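# Find the lighter check weight and put it on the dish

## Task

Four check weights are present and one weighs less than the other three. Use the balance to find it (the pointer sits over white when both pans are equal and leans toward the lighter side otherwise). Place the light weight lying flat on the red dish and keep the other three weights off the dish. Nothing may end up inside or beneath any furniture. Every object other than the weights and the dish must finish resting directly on the same furniture it starts on. The result must hold without a robot supporting it. Finally, release everything and move the arms away.

## Robot and tools

Robots: three identical i2rt Big YAM arms named arm1, arm2 and arm3. Each has six revolute joints, a two-finger gripper, and a wrist camera. With joints 1 and 6 at 0 and the hand level and pointing forward, the wrist camera rides on top of the hand looking toward the fingertips. Reach is roughly 1.0 m from the joint 1 axis. The arms act independently; one stalling does not pause the others.

Cameras: arm1_cam_wrist, arm2_cam_wrist, arm3_cam_wrist (on the wrists), and room_a, room_b (fixed in the room).

Frames: a single scene frame, origin on the floor, +z up. "hand" is the point halfway between the fingertips (URDF link pinch). The hand's z axis runs along the fingers; the fingers open and close along its y axis. Hand poses depend on each robot's foot pose, which is never printed.

Tool execute_actions: argument "actions" is a list holding exactly one action object, or empty (empty just reports state and images). The action has one optional key per robot ("arm1", "arm2", "arm3"); each contains "joints", an object mapping joint names to absolute targets (not offsets). Keys: joint1_rad, joint2_rad, joint3_rad, joint4_rad, joint5_rad, joint6_rad in radians, and gripper_m in metres. Each arm gets its own object; list only the joints you want to change. All named motions start together and may finish at different times. Ranges and done-tolerances:
- joint1_rad -2.879 to 2.879 (±0.045): spins the arm about its foot, positive counter-clockwise seen from above; 0 points the way the foot faces.
- joint2_rad 0 to 3.141 (±0.14): shoulder; 0 has the upper arm pointing back, near level; increasing lifts it up and over to the front.
- joint3_rad 0 to 3.019 (±0.09): elbow; 0 is fully folded, larger opens it.
- joint4_rad -1.692 to 1.57 (±0.055): hand pitch, positive tilts fingers up.
- joint5_rad -1.57 to 1.57 (±0.03): hand yaw, positive toward the arm's right.
- joint6_rad -2.094 to 2.094 (±0.035): hand roll, positive clockwise viewed from behind the hand.
- gripper_m 0 to 0.093 (±0.003): fingertip gap; grip force about 50 to 62 N per pad, sometimes less.
Example: {"arm1": {"joints": {"gripper_m": 0.05}}, "arm2": {"joints": {"joint1_rad": 0.3}}}. Optional "cameras" lists which images to return (any of the camera names or "all"; omitted/null/"all" gives all, [] gives none). The "pictures" line gives the image order. An unknown key, camera name or out-of-range number rejects the whole call and nothing moves. Joints differ in speed, so the hand may sweep a wide arc between postures.

Tool wait: "seconds" from 0 to 10. Commands nothing new; returns state and images like an empty action.

Tool zoom_image: "camera" (one of the five names) and "region" [x0, y0, x1, y1] in pixels from the image's top-left, at most 504 by 504; works on the latest full image from that camera.

Tool read_manual: optional "section" (only "licences"); returns licence text, moves nothing.

Tool finished_scene: "scene" is the integer of the scene being ended. Irreversible; the goal must already hold. Its result reports success and gives the next task. Replying without any tool call ends everything.

Reading results: joint_positions report current joints. joint_status tells how each commanded motion of the last accepted action ended. "off_target": stopped short and may still push. "contact_stop" or "time_out": target dropped and the joint holds where it stopped, except that after time_out a joint may keep a target (or one limited to 0.375, 0.375, 0.113, 0.225, 0.075, 0.3 rad from its position for joints 1 to 6) and keep pushing; on_its_own lists such joints, and "held at" there is the held target, not the position. To relieve a push, command the reported position. "joint command not followed" (often with a "cause:" line) means a safety check blocked that arm's joint targets (self or inter-arm clearance); its gripper target still runs, blocked joints show "not_followed", and the arm may retry them on later actions until given passable targets. Calls without an action never show this line. If a result reports a stop, later motion calls in that same reply are skipped. Joints left out of an action may still be driving to old targets. Tiny target changes may not move a joint; a loaded joint may sag.

Motor heat: holding loads or pushing warms motors, even while you think. MOTOR HOT appears at 85 °C; at 100 °C the whole arm and gripper go limp and it falls (OVER-TEMPERATURE FAULT), and its unfinished keys read "limit_stop_at_motor_heat"; resend targets afterwards. Some heat persists into the next scene.

Cautions: the arms do not stop on contact and can press hard. A hard squeeze between two robots ends the run in failure; a hard hit may too. No state line reports robot-robot contact, and the clearance check can be late and ignores fingers, gripper housings and wrist cameras. Do not drop, slam or fling objects, push anything off the work area or to the floor, or let anything go into or under furniture. Loose objects may occasionally get nudged. The robot keeps its last command while you think, so avoid leaving arms straining.

Each tool is called after "Request:" as a command line: name --argument value for each argument, lists and objects as JSON in quotes; but a table of rows of numbers goes row by row, as --pt "numbers of a row", without its own name.

## Session

Request:
execute_actions --actions '[]'

Scene clock: 0.00 s.
arm1.joint_positions: joint1_rad=+0.020 joint2_rad=+0.528 joint3_rad=+1.490 joint4_rad=-1.564 joint5_rad=+0.152 joint6_rad=+0.726 gripper_m=+0.095
arm1.joint_status: not commanded
arm1.hand: x=-0.0226 y=-1.0075 z=+1.3784 quat_wxyz=(-0.117, -0.828, +0.318, +0.448) (m; scene frame)
arm2.joint_positions: joint1_rad=-0.347 joint2_rad=+0.255 joint3_rad=+1.376 joint4_rad=-1.215 joint5_rad=+0.266 joint6_rad=-0.290 gripper_m=+0.095
arm2.joint_status: not commanded
arm2.hand: x=+0.2041 y=+0.0725 z=+1.5420 quat_wxyz=(-0.649, +0.054, -0.742, +0.158) (m; scene frame)
arm3.joint_positions: joint1_rad=-0.420 joint2_rad=+0.348 joint3_rad=+1.584 joint4_rad=-1.134 joint5_rad=+0.280 joint6_rad=-0.107 gripper_m=+0.094
arm3.joint_status: not commanded
arm3.hand: x=-0.1847 y=+0.8739 z=+1.4925 quat_wxyz=(-0.729, -0.045, -0.673, +0.117) (m; scene frame)
pictures: arm1_cam_wrist, arm2_cam_wrist, arm3_cam_wrist, room_a, room_b
Images, in order (width x height): arm1_cam_wrist 616x616, arm2_cam_wrist 616x616, arm3_cam_wrist 616x616, room_a 896x504, room_b 896x504.

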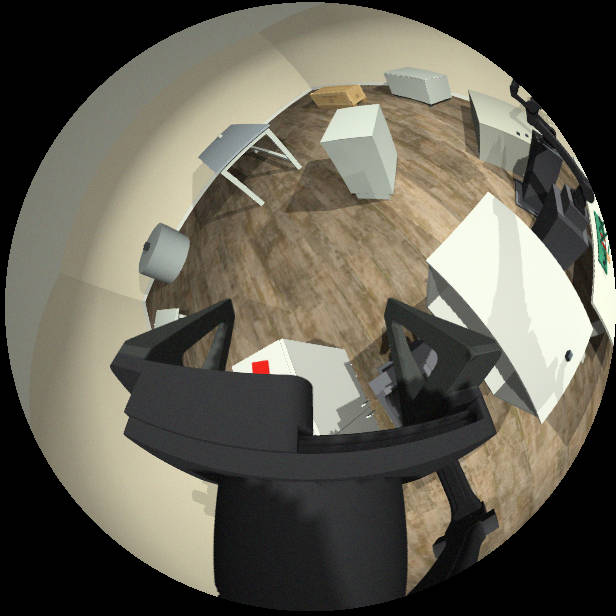

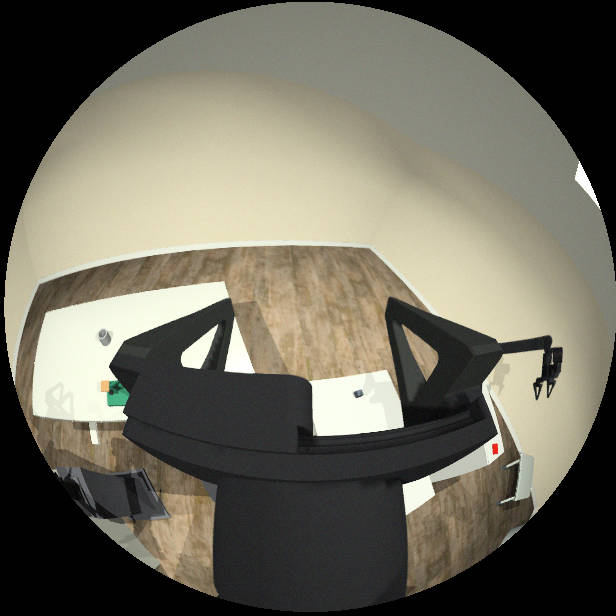

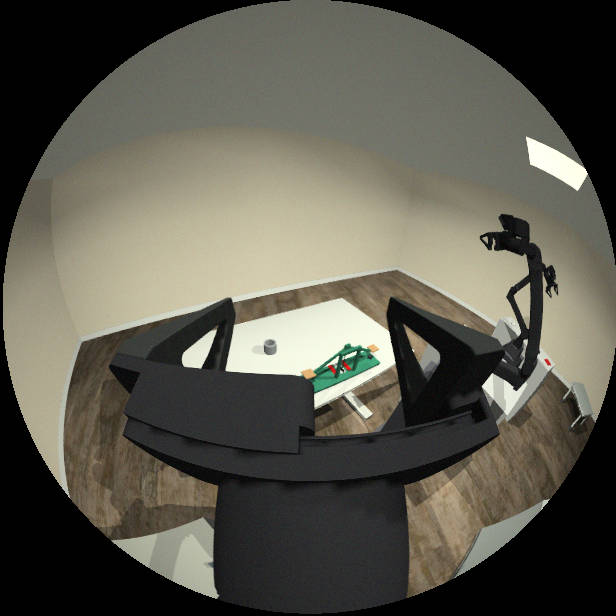

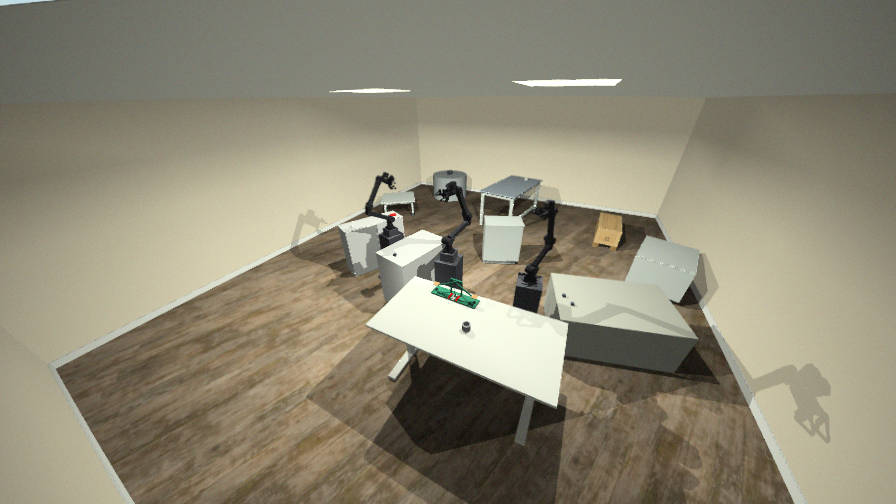

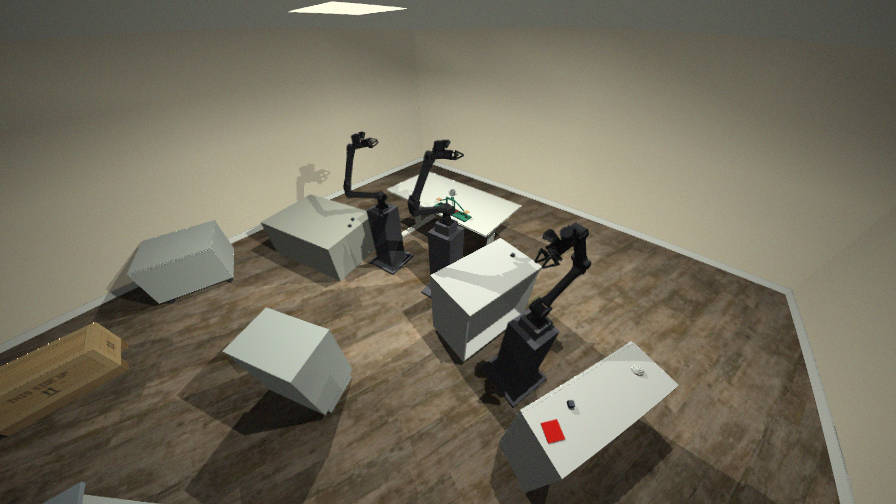

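Request:
zoom_image --camera "room_a" --region '[320, 160, 720, 385]'

Request:
zoom_image --camera "room_b" --region '[250, 120, 700, 500]'

Region (320, 160, 720, 385) of room_a's 896x504 image, scaled by 1.260, with more detail than that image has; it fills the top 284 rows of this view, and the rest is white.

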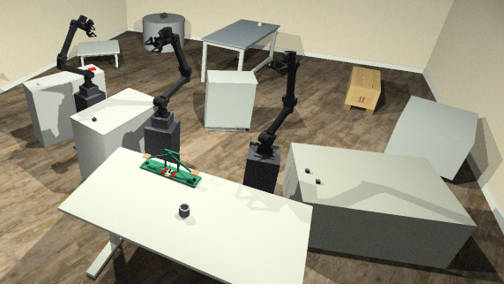

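Region (250, 120, 700, 500) of room_b's 896x504 image, scaled by 1.120, with more detail than that image has; it fills the top 426 rows of this view, and the rest is white.

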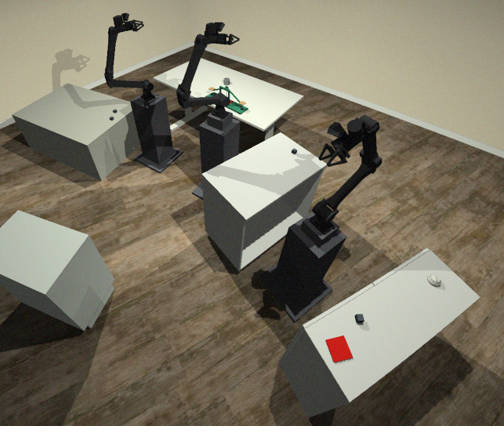

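Request:
execute_actions --actions '[{"arm3":{"joints":{"joint1_rad":1.3,"joint2_rad":1.6,"joint3_rad":1.7,"joint4_rad":-1.6,"joint5_rad":0,"joint6_rad":0}},"arm1":{"joints":{"joint1_rad":-1.6,"joint2_rad":1.6,"joint3_rad":1.7,"joint4_rad":-1.6,"joint5_rad":0,"joint6_rad":0}},"arm2":{"joints":{"joint1_rad":0.2,"joint2_rad":1.2,"joint3_rad":1.5,"joint4_rad":-1.5,"joint5_rad":0,"joint6_rad":0}}}]'

Scene clock: 6.37 s.
arm1.joint_positions: joint1_rad=-1.608 joint2_rad=+1.620 joint3_rad=+1.683 joint4_rad=-1.588 joint5_rad=+0.001 joint6_rad=+0.016 gripper_m=+0.095
arm1.joint_status: all done
arm1.hand: x=+0.1242 y=-0.5229 z=+1.1088 quat_wxyz=(+0.021, -0.707, +0.707, +0.011) (m; scene frame)
arm2.joint_positions: joint1_rad=+0.196 joint2_rad=+1.206 joint3_rad=+1.499 joint4_rad=-1.486 joint5_rad=+0.002 joint6_rad=-0.008 gripper_m=+0.095
arm2.joint_status: all done
arm2.hand: x=+0.4447 y=+0.3548 z=+1.3174 quat_wxyz=(-0.172, +0.313, -0.932, -0.063) (m; scene frame)
arm3.joint_positions: joint1_rad=+1.308 joint2_rad=+1.619 joint3_rad=+1.687 joint4_rad=-1.584 joint5_rad=-0.001 joint6_rad=-0.006 gripper_m=+0.094
arm3.joint_status: all done
arm3.hand: x=-0.3489 y=+1.4051 z=+1.0646 quat_wxyz=(-0.008, +0.779, -0.627, -0.022) (m; scene frame)
pictures: arm1_cam_wrist, arm2_cam_wrist, arm3_cam_wrist, room_a, room_b
Images, in order (width x height): arm1_cam_wrist 616x616, arm2_cam_wrist 616x616, arm3_cam_wrist 616x616, room_a 896x504, room_b 896x504.

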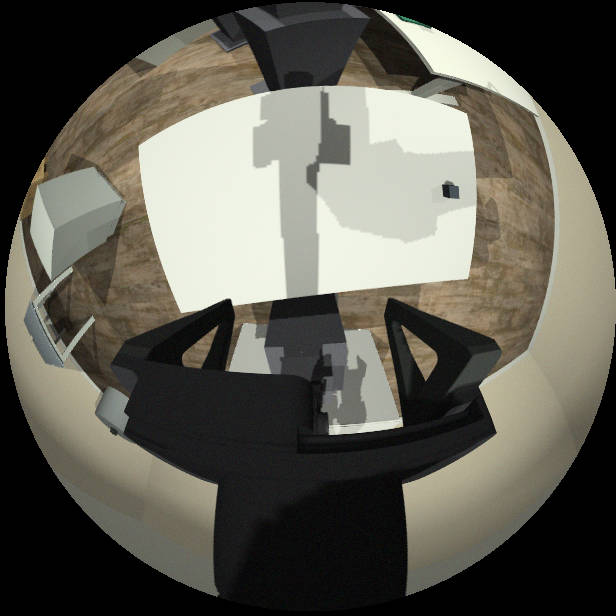

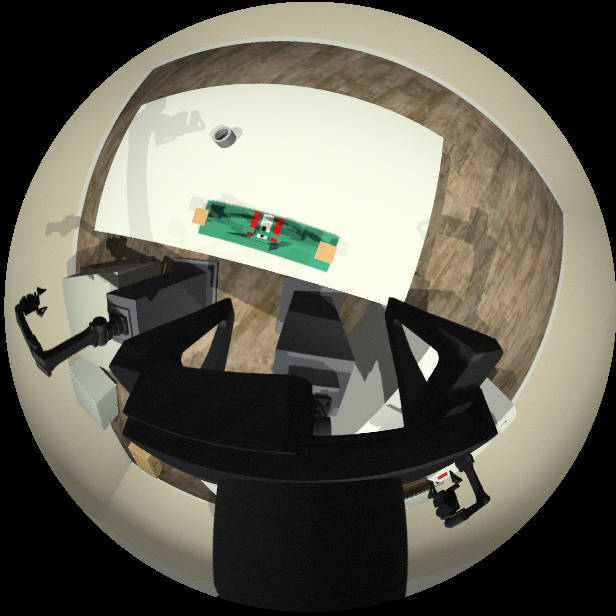

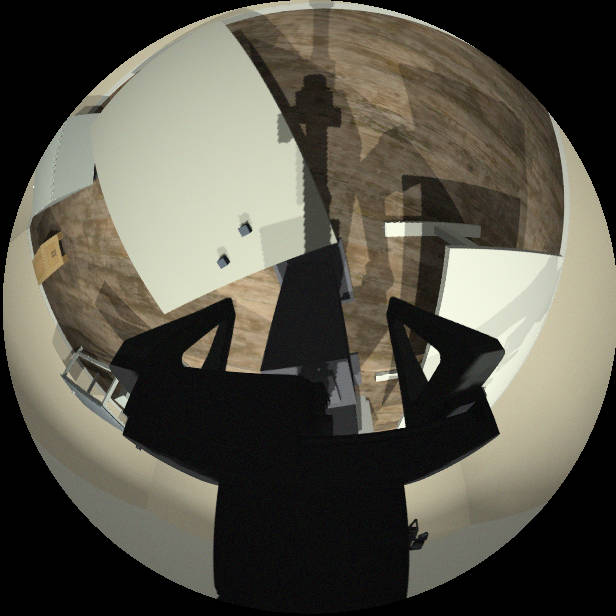

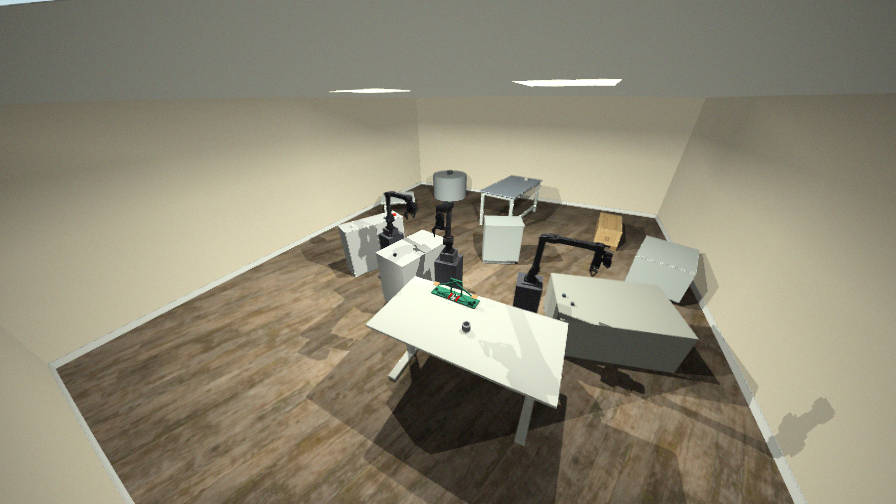

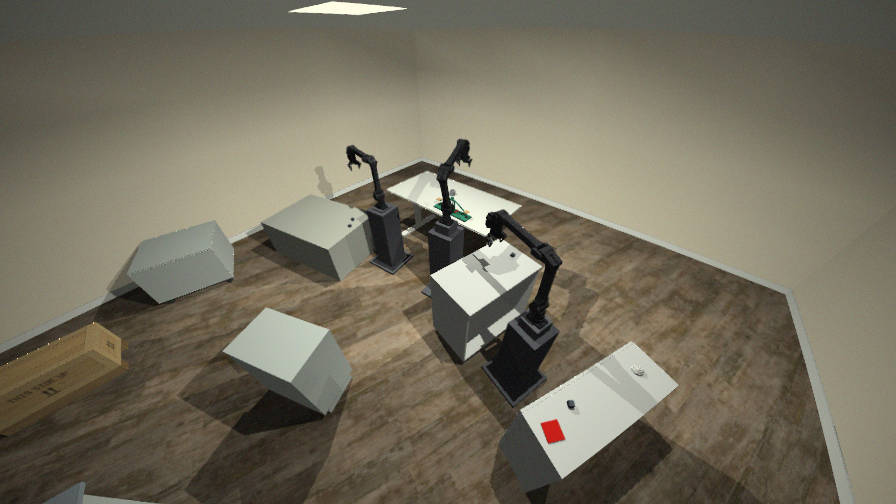

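Request:
execute_actions --actions '[{"arm3":{"joints":{"joint1_rad":1.5,"joint2_rad":2.1,"joint3_rad":1.9,"joint4_rad":-1.37}},"arm1":{"joints":{"joint1_rad":-1.95,"joint2_rad":2.0,"joint3_rad":1.9,"joint4_rad":-1.47}}}]' --cameras '["arm1_cam_wrist","arm3_cam_wrist"]'

Scene clock: 12.80 s.
arm1.joint_positions: joint1_rad=-1.946 joint2_rad=+2.015 joint3_rad=+1.882 joint4_rad=-1.475 joint5_rad=+0.001 joint6_rad=+0.014 gripper_m=+0.095
arm1.joint_status: all done
arm1.hand: x=+0.3290 y=-0.4407 z=+0.9745 quat_wxyz=(-0.009, -0.578, +0.816, -0.016) (m; scene frame)
arm2.joint_positions: joint1_rad=+0.196 joint2_rad=+1.206 joint3_rad=+1.499 joint4_rad=-1.486 joint5_rad=+0.002 joint6_rad=-0.008 gripper_m=+0.095
arm2.joint_status: not commanded
arm2.hand: x=+0.4447 y=+0.3548 z=+1.3174 quat_wxyz=(-0.172, +0.313, -0.932, -0.063) (m; scene frame)
arm3.joint_positions: joint1_rad=+1.502 joint2_rad=+2.114 joint3_rad=+1.876 joint4_rad=-1.384 joint5_rad=-0.001 joint6_rad=-0.006 gripper_m=+0.094
arm3.joint_status: all done
arm3.hand: x=-0.4957 y=+1.4944 z=+0.8634 quat_wxyz=(+0.022, +0.836, -0.548, +0.020) (m; scene frame)
pictures: arm1_cam_wrist, arm3_cam_wrist
Images, in order (width x height): arm1_cam_wrist 616x616, arm3_cam_wrist 616x616.

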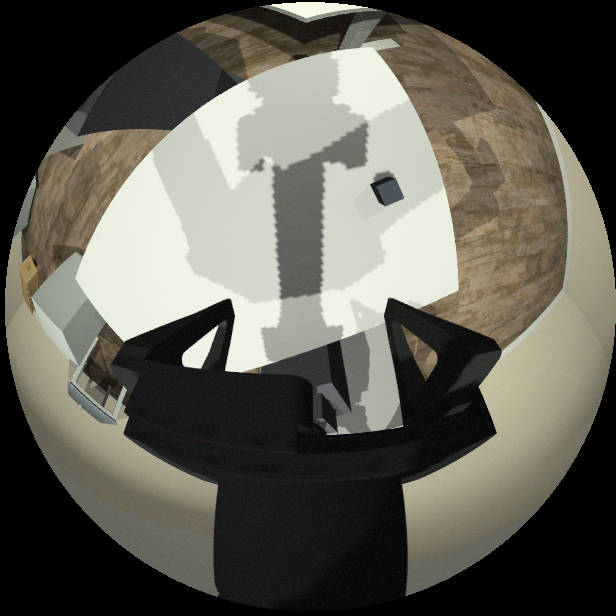

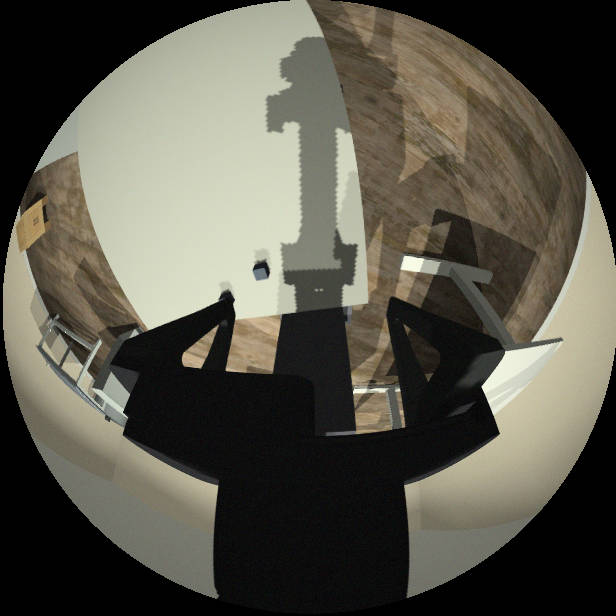

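Request:
execute_actions --actions '[{"arm3":{"joints":{"joint1_rad":1.6,"joint2_rad":2.25,"joint3_rad":1.95,"joint4_rad":-1.27}},"arm1":{"joints":{"joint1_rad":-2.1,"joint2_rad":2.2,"joint3_rad":2.05,"joint4_rad":-1.42}}}]' --cameras '["arm1_cam_wrist","arm3_cam_wrist"]'

Scene clock: 17.20 s.
arm1.joint_positions: joint1_rad=-2.099 joint2_rad=+2.183 joint3_rad=+2.015 joint4_rad=-1.428 joint5_rad=+0.000 joint6_rad=+0.014 gripper_m=+0.095
arm1.joint_status: all done
arm1.hand: x=+0.4390 y=-0.4328 z=+0.9203 quat_wxyz=(-0.005, -0.514, +0.858, -0.011) (m; scene frame)
arm2.joint_positions: joint1_rad=+0.196 joint2_rad=+1.206 joint3_rad=+1.499 joint4_rad=-1.486 joint5_rad=+0.002 joint6_rad=-0.008 gripper_m=+0.095
arm2.joint_status: not commanded
arm2.hand: x=+0.4447 y=+0.3548 z=+1.3174 quat_wxyz=(-0.172, +0.313, -0.932, -0.063) (m; scene frame)
arm3.joint_positions: joint1_rad=+1.604 joint2_rad=+2.262 joint3_rad=+1.908 joint4_rad=-1.286 joint5_rad=+0.000 joint6_rad=-0.006 gripper_m=+0.094
arm3.joint_status: all done
arm3.hand: x=-0.5655 y=+1.4848 z=+0.7818 quat_wxyz=(+0.026, +0.863, -0.504, +0.028) (m; scene frame)
pictures: arm1_cam_wrist, arm3_cam_wrist
Images, in order (width x height): arm1_cam_wrist 616x616, arm3_cam_wrist 616x616.

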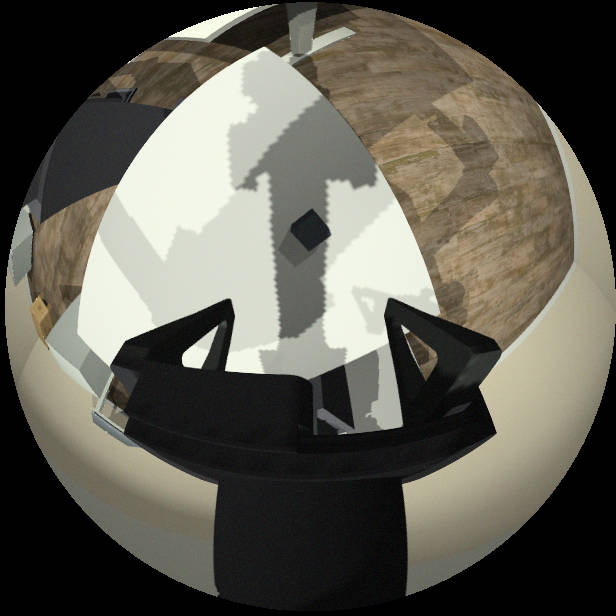

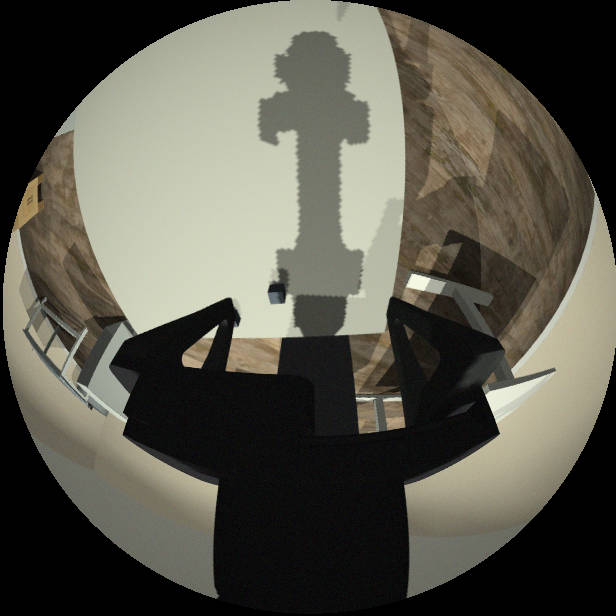

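Request:
execute_actions --actions '[{"arm3":{"joints":{"joint1_rad":1.72,"joint2_rad":2.42,"joint3_rad":1.9,"joint4_rad":-1.07}},"arm1":{"joints":{"joint2_rad":2.4,"joint3_rad":2.15,"joint4_rad":-1.32}}}]' --cameras '["arm1_cam_wrist","arm3_cam_wrist"]'

Scene clock: 21.63 s.
arm1.joint_positions: joint1_rad=-2.099 joint2_rad=+2.392 joint3_rad=+2.123 joint4_rad=-1.330 joint5_rad=+0.000 joint6_rad=+0.014 gripper_m=+0.095
arm1.joint_status: all done
arm1.hand: x=+0.4592 y=-0.3965 z=+0.8203 quat_wxyz=(-0.007, -0.514, +0.858, -0.012) (m; scene frame)
arm2.joint_positions: joint1_rad=+0.196 joint2_rad=+1.206 joint3_rad=+1.499 joint4_rad=-1.486 joint5_rad=+0.002 joint6_rad=-0.008 gripper_m=+0.095
arm2.joint_status: not commanded
arm2.hand: x=+0.4447 y=+0.3548 z=+1.3174 quat_wxyz=(-0.172, +0.313, -0.932, -0.063) (m; scene frame)
arm3.joint_positions: joint1_rad=+1.720 joint2_rad=+2.439 joint3_rad=+1.895 joint4_rad=-1.087 joint5_rad=+0.000 joint6_rad=-0.006 gripper_m=+0.094
arm3.joint_status: all done
arm3.hand: x=-0.6368 y=+1.4500 z=+0.6612 quat_wxyz=(+0.022, +0.891, -0.453, +0.025) (m; scene frame)
pictures: arm1_cam_wrist, arm3_cam_wrist
Images, in order (width x height): arm1_cam_wrist 616x616, arm3_cam_wrist 616x616.

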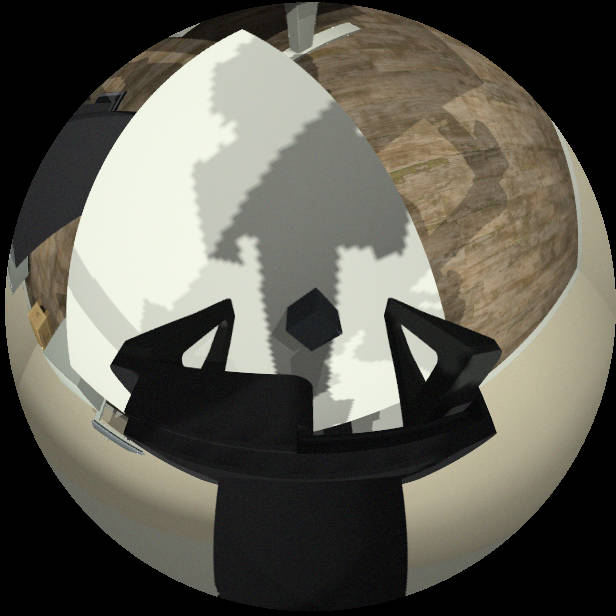

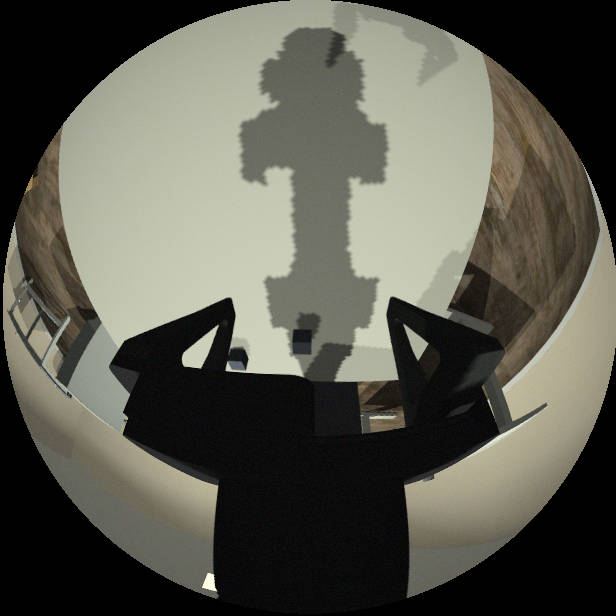

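Request:
execute_actions --actions '[{"arm3":{"joints":{"joint1_rad":1.735,"joint2_rad":2.54,"joint3_rad":1.8,"joint4_rad":-0.85}},"arm1":{"joints":{"joint2_rad":2.47,"joint4_rad":-1.25,"joint6_rad":0.7}}}]' --cameras '["arm1_cam_wrist","arm3_cam_wrist"]'

Scene clock: 24.93 s.
arm1.joint_positions: joint1_rad=-2.099 joint2_rad=+2.430 joint3_rad=+2.123 joint4_rad=-1.265 joint5_rad=+0.000 joint6_rad=+0.683 gripper_m=+0.095
arm1.joint_status: all done
arm1.hand: x=+0.4642 y=-0.3874 z=+0.7943 quat_wxyz=(+0.006, -0.204, +0.979, -0.003) (m; scene frame)
arm2.joint_positions: joint1_rad=+0.196 joint2_rad=+1.206 joint3_rad=+1.499 joint4_rad=-1.486 joint5_rad=+0.002 joint6_rad=-0.008 gripper_m=+0.095
arm2.joint_status: not commanded
arm2.hand: x=+0.4447 y=+0.3548 z=+1.3174 quat_wxyz=(-0.172, +0.313, -0.932, -0.063) (m; scene frame)
arm3.joint_positions: joint1_rad=+1.727 joint2_rad=+2.552 joint3_rad=+1.797 joint4_rad=-0.867 joint5_rad=+0.000 joint6_rad=-0.006 gripper_m=+0.094
arm3.joint_status: all done
arm3.hand: x=-0.6262 y=+1.4245 z=+0.5587 quat_wxyz=(+0.020, +0.892, -0.450, +0.021) (m; scene frame)
pictures: arm1_cam_wrist, arm3_cam_wrist
Images, in order (width x height): arm1_cam_wrist 616x616, arm3_cam_wrist 616x616.

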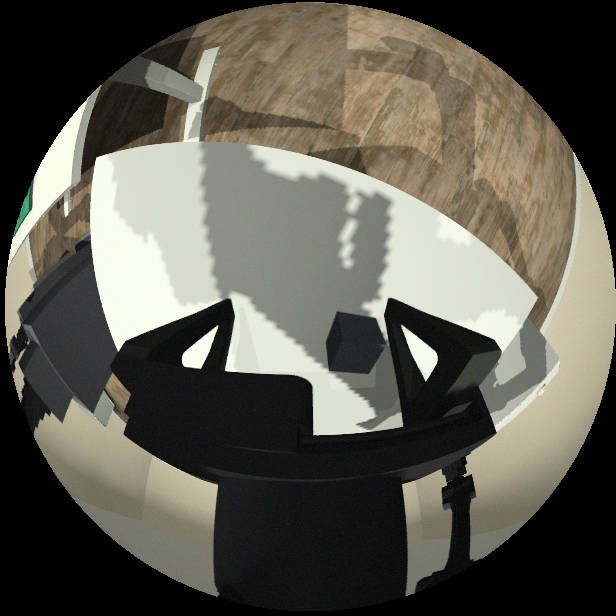

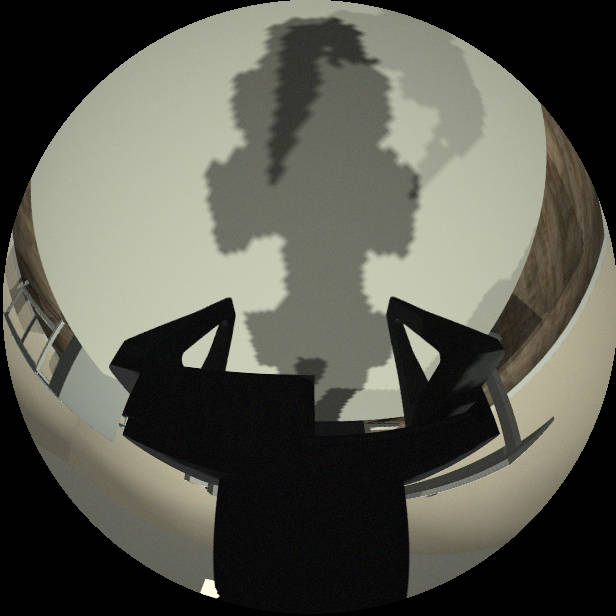

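Request:
execute_actions --actions '[{"arm3":{"joints":{"joint2_rad":2.35,"joint3_rad":1.5,"joint4_rad":-0.72}},"arm1":{"joints":{"joint2_rad":2.52,"joint4_rad":-1.2}}}]' --cameras '["arm1_cam_wrist","arm3_cam_wrist"]'

Scene clock: 28.50 s.
arm1.joint_positions: joint1_rad=-2.100 joint2_rad=+2.455 joint3_rad=+2.127 joint4_rad=-1.211 joint5_rad=+0.000 joint6_rad=+0.686 gripper_m=+0.095
arm1.joint_status: all done
arm1.hand: x=+0.4702 y=-0.3786 z=+0.7785 quat_wxyz=(+0.017, -0.202, +0.979, +0.010) (m; scene frame)
arm2.joint_positions: joint1_rad=+0.196 joint2_rad=+1.206 joint3_rad=+1.499 joint4_rad=-1.486 joint5_rad=+0.002 joint6_rad=-0.008 gripper_m=+0.095
arm2.joint_status: not commanded
arm2.hand: x=+0.4447 y=+0.3548 z=+1.3174 quat_wxyz=(-0.172, +0.313, -0.932, -0.063) (m; scene frame)
arm3.joint_positions: joint1_rad=+1.727 joint2_rad=+2.344 joint3_rad=+1.507 joint4_rad=-0.738 joint5_rad=+0.000 joint6_rad=-0.006 gripper_m=+0.094
arm3.joint_status: all done
arm3.hand: x=-0.5961 y=+1.3846 z=+0.6065 quat_wxyz=(+0.009, +0.893, -0.451, +0.000) (m; scene frame)
pictures: arm1_cam_wrist, arm3_cam_wrist
Images, in order (width x height): arm1_cam_wrist 616x616, arm3_cam_wrist 616x616.

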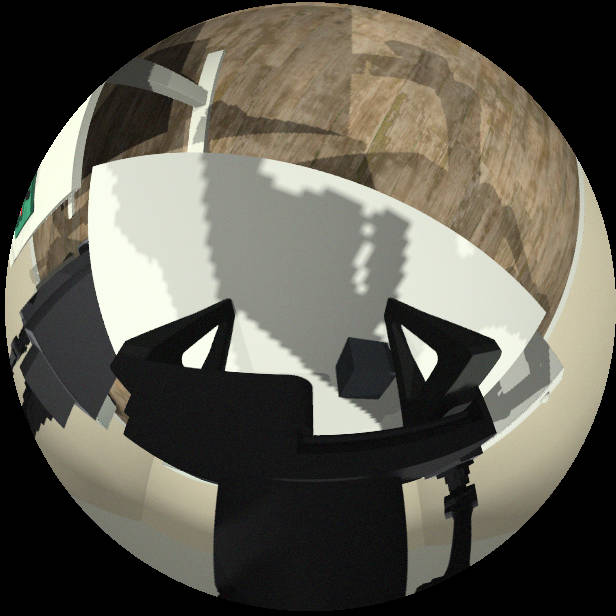

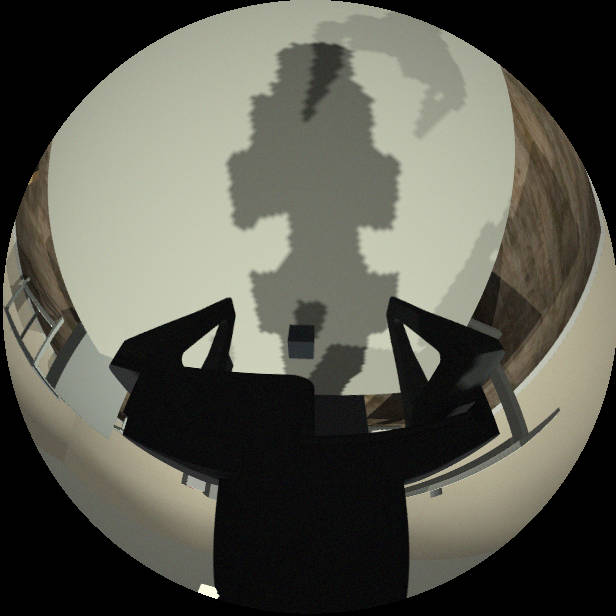

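Request:
execute_actions --actions '[{"arm3":{"joints":{"joint2_rad":2.35,"joint3_rad":1.36,"joint4_rad":-0.58}},"arm1":{"joints":{"joint2_rad":2.44,"joint3_rad":2.03,"joint4_rad":-1.15}}}]' --cameras '["arm1_cam_wrist","arm3_cam_wrist"]'

Scene clock: 31.30 s.
arm1.joint_positions: joint1_rad=-2.100 joint2_rad=+2.423 joint3_rad=+2.063 joint4_rad=-1.155 joint5_rad=+0.002 joint6_rad=+0.689 gripper_m=+0.095
arm1.joint_status: all done
arm1.hand: x=+0.4686 y=-0.3824 z=+0.7784 quat_wxyz=(+0.025, -0.201, +0.979, +0.019) (m; scene frame)
arm2.joint_positions: joint1_rad=+0.196 joint2_rad=+1.206 joint3_rad=+1.499 joint4_rad=-1.486 joint5_rad=+0.002 joint6_rad=-0.008 gripper_m=+0.095
arm2.joint_status: not commanded
arm2.hand: x=+0.4447 y=+0.3548 z=+1.3174 quat_wxyz=(-0.172, +0.313, -0.932, -0.063) (m; scene frame)
arm3.joint_positions: joint1_rad=+1.727 joint2_rad=+2.345 joint3_rad=+1.359 joint4_rad=-0.598 joint5_rad=+0.000 joint6_rad=-0.006 gripper_m=+0.094
arm3.joint_status: all done
arm3.hand: x=-0.5687 y=+1.3460 z=+0.5714 quat_wxyz=(+0.011, +0.893, -0.451, +0.004) (m; scene frame)
pictures: arm1_cam_wrist, arm3_cam_wrist
Images, in order (width x height): arm1_cam_wrist 616x616, arm3_cam_wrist 616x616.

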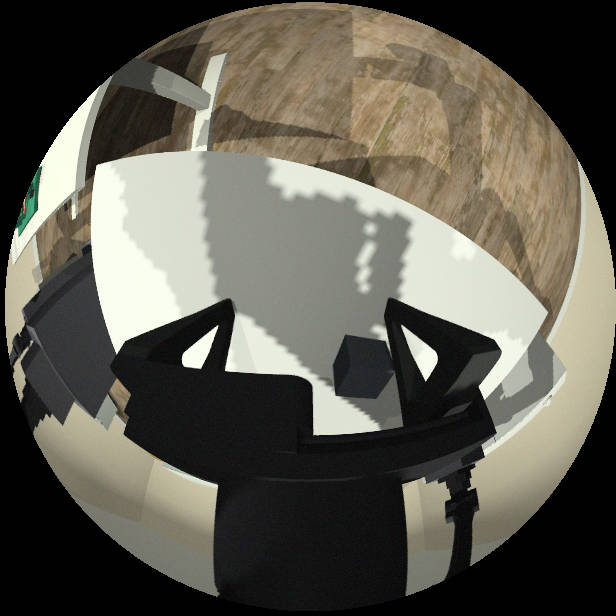

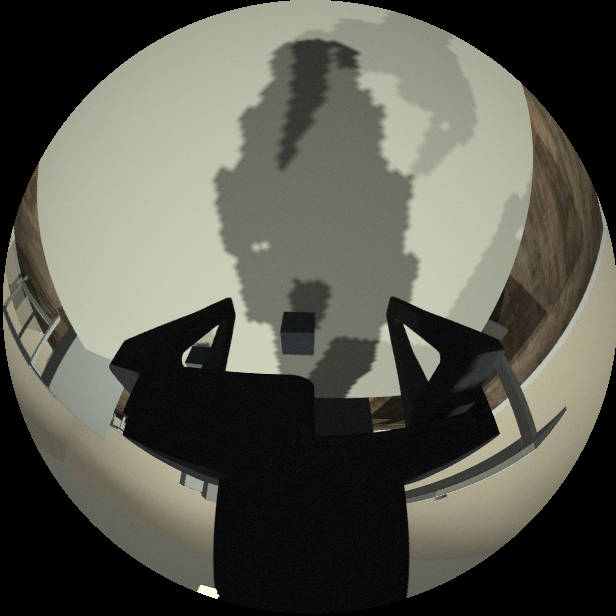

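Request:
execute_actions --actions '[{"arm3":{"joints":{"joint2_rad":2.3,"joint3_rad":1.2,"joint4_rad":-0.47}},"arm1":{"joints":{"joint1_rad":-2.14,"joint2_rad":2.36,"joint3_rad":1.93,"joint4_rad":-1.14}}}]' --cameras '["arm1_cam_wrist","arm3_cam_wrist"]'

Scene clock: 34.17 s.
arm1.joint_positions: joint1_rad=-2.132 joint2_rad=+2.363 joint3_rad=+1.950 joint4_rad=-1.143 joint5_rad=-0.004 joint6_rad=+0.689 gripper_m=+0.095
arm1.joint_status: all done
arm1.hand: x=+0.4729 y=-0.4190 z=+0.7785 quat_wxyz=(+0.010, -0.185, +0.983, +0.005) (m; scene frame)
arm2.joint_positions: joint1_rad=+0.196 joint2_rad=+1.206 joint3_rad=+1.499 joint4_rad=-1.486 joint5_rad=+0.002 joint6_rad=-0.008 gripper_m=+0.095
arm2.joint_status: not commanded
arm2.hand: x=+0.4447 y=+0.3548 z=+1.3174 quat_wxyz=(-0.172, +0.313, -0.932, -0.063) (m; scene frame)
arm3.joint_positions: joint1_rad=+1.727 joint2_rad=+2.314 joint3_rad=+1.200 joint4_rad=-0.488 joint5_rad=+0.000 joint6_rad=-0.006 gripper_m=+0.094
arm3.joint_status: all done
arm3.hand: x=-0.5370 y=+1.3022 z=+0.5567 quat_wxyz=(+0.015, +0.893, -0.450, +0.012) (m; scene frame)
pictures: arm1_cam_wrist, arm3_cam_wrist
Images, in order (width x height): arm1_cam_wrist 616x616, arm3_cam_wrist 616x616.

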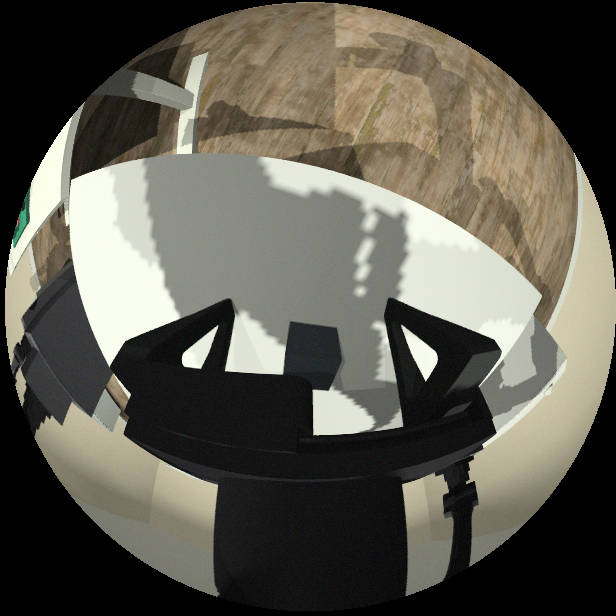

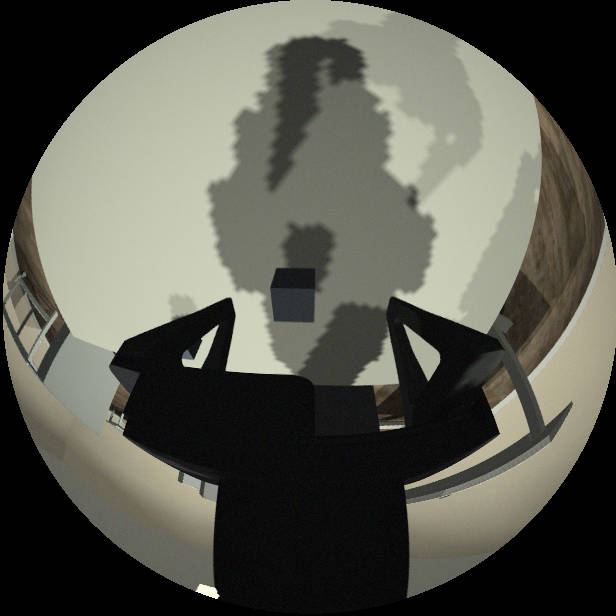

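Request:
execute_actions --actions '[{"arm3":{"joints":{"joint2_rad":2.4,"joint3_rad":1.22,"joint4_rad":-0.42}},"arm1":{"joints":{"gripper_m":0}}}]' --cameras '["arm1_cam_wrist","arm3_cam_wrist"]'

Scene clock: 36.10 s.
arm1.joint_positions: joint1_rad=-2.133 joint2_rad=+2.363 joint3_rad=+1.950 joint4_rad=-1.143 joint5_rad=-0.002 joint6_rad=+0.691 gripper_m=+0.027
arm1.joint_status: gripper_m off_target (ended at +0.027, target +0.000)
arm1.hand: x=+0.4736 y=-0.4197 z=+0.7783 quat_wxyz=(+0.011, -0.184, +0.983, +0.004) (m; scene frame)
arm2.joint_positions: joint1_rad=+0.196 joint2_rad=+1.206 joint3_rad=+1.499 joint4_rad=-1.486 joint5_rad=+0.002 joint6_rad=-0.008 gripper_m=+0.095
arm2.joint_status: not commanded
arm2.hand: x=+0.4447 y=+0.3548 z=+1.3174 quat_wxyz=(-0.172, +0.313, -0.932, -0.063) (m; scene frame)
arm3.joint_positions: joint1_rad=+1.727 joint2_rad=+2.400 joint3_rad=+1.200 joint4_rad=-0.435 joint5_rad=+0.000 joint6_rad=-0.006 gripper_m=+0.094
arm3.joint_status: all done
arm3.hand: x=-0.5262 y=+1.2863 z=+0.5172 quat_wxyz=(+0.023, +0.892, -0.450, +0.027) (m; scene frame)
pictures: arm1_cam_wrist, arm3_cam_wrist
Images, in order (width x height): arm1_cam_wrist 616x616, arm3_cam_wrist 616x616.

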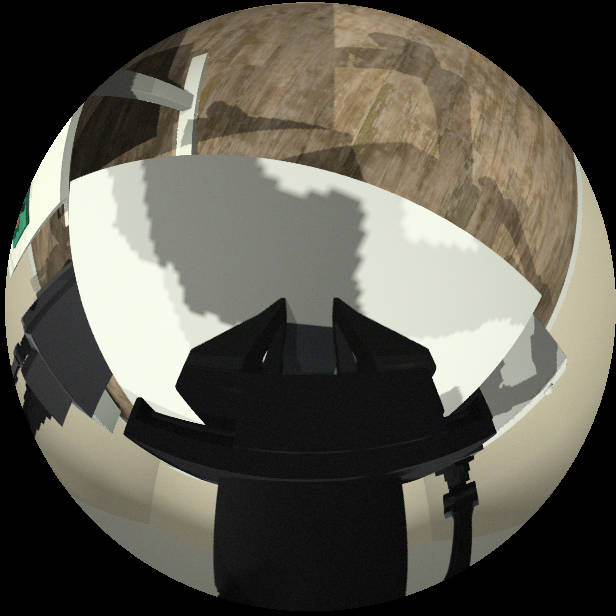

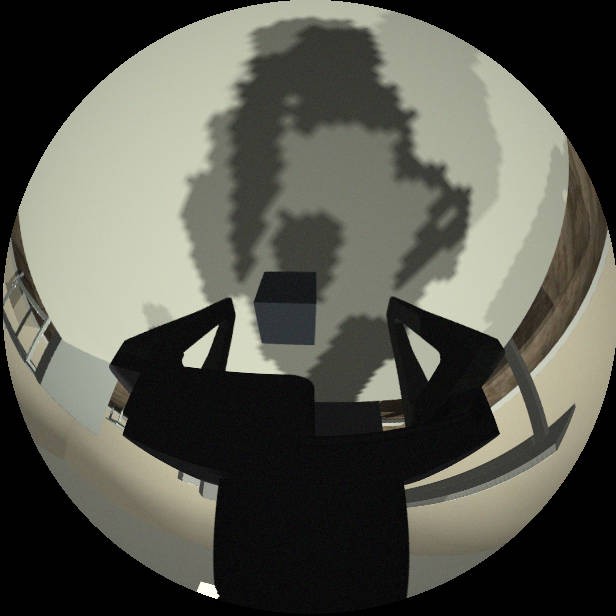

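Request:
execute_actions --actions '[{"arm3":{"joints":{"joint2_rad":2.44,"joint3_rad":1.26,"joint4_rad":-0.4}},"arm1":{"joints":{"gripper_m":0.09}}}]' --cameras '[]'

Request:
execute_actions --actions '[{"arm3":{"joints":{"gripper_m":0}},"arm1":{"joints":{"joint2_rad":1.7,"joint3_rad":1.7,"joint4_rad":-1.57,"joint6_rad":0}}}]' --cameras '["arm3_cam_wrist"]'

Scene clock: 39.50 s.
arm1.joint_positions: joint1_rad=-2.139 joint2_rad=+2.362 joint3_rad=+1.948 joint4_rad=-1.143 joint5_rad=+0.002 joint6_rad=+0.691 gripper_m=+0.090
arm1.joint_status: all done
arm1.hand: x=+0.4779 y=-0.4226 z=+0.7787 quat_wxyz=(+0.012, -0.181, +0.983, +0.003) (m; scene frame)
arm2.joint_positions: joint1_rad=+0.196 joint2_rad=+1.206 joint3_rad=+1.499 joint4_rad=-1.486 joint5_rad=+0.002 joint6_rad=-0.008 gripper_m=+0.095
arm2.joint_status: not commanded
arm2.hand: x=+0.4447 y=+0.3548 z=+1.3174 quat_wxyz=(-0.172, +0.313, -0.932, -0.063) (m; scene frame)
arm3.joint_positions: joint1_rad=+1.727 joint2_rad=+2.419 joint3_rad=+1.234 joint4_rad=-0.415 joint5_rad=+0.000 joint6_rad=-0.006 gripper_m=+0.094
arm3.joint_status: all done
arm3.hand: x=-0.5367 y=+1.3005 z=+0.5124 quat_wxyz=(+0.015, +0.893, -0.450, +0.011) (m; scene frame)
pictures: none
No camera images: the call's "cameras" was empty. Leave "cameras" out to get every camera's image.

Scene clock: 41.17 s.
arm1.joint_positions: joint1_rad=-2.139 joint2_rad=+1.678 joint3_rad=+1.690 joint4_rad=-1.559 joint5_rad=-0.001 joint6_rad=+0.017 gripper_m=+0.090
arm1.joint_status: all done
arm1.hand: x=+0.3870 y=-0.5736 z=+1.0871 quat_wxyz=(+0.016, -0.496, +0.868, +0.002) (m; scene frame)
arm2.joint_positions: joint1_rad=+0.196 joint2_rad=+1.206 joint3_rad=+1.499 joint4_rad=-1.486 joint5_rad=+0.002 joint6_rad=-0.008 gripper_m=+0.095
arm2.joint_status: not commanded
arm2.hand: x=+0.4447 y=+0.3548 z=+1.3174 quat_wxyz=(-0.172, +0.313, -0.932, -0.063) (m; scene frame)
arm3.joint_positions: joint1_rad=+1.728 joint2_rad=+2.419 joint3_rad=+1.234 joint4_rad=-0.415 joint5_rad=+0.000 joint6_rad=-0.005 gripper_m=+0.029
arm3.joint_status: gripper_m off_target (ended at +0.029, target +0.000)
arm3.hand: x=-0.5370 y=+1.3003 z=+0.5124 quat_wxyz=(+0.015, +0.893, -0.450, +0.011) (m; scene frame)
pictures: arm3_cam_wrist
Images, in order (width x height): arm3_cam_wrist 616x616.

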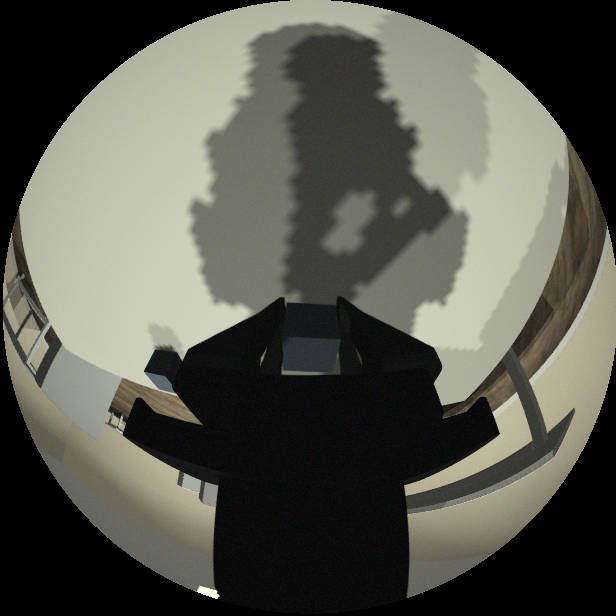

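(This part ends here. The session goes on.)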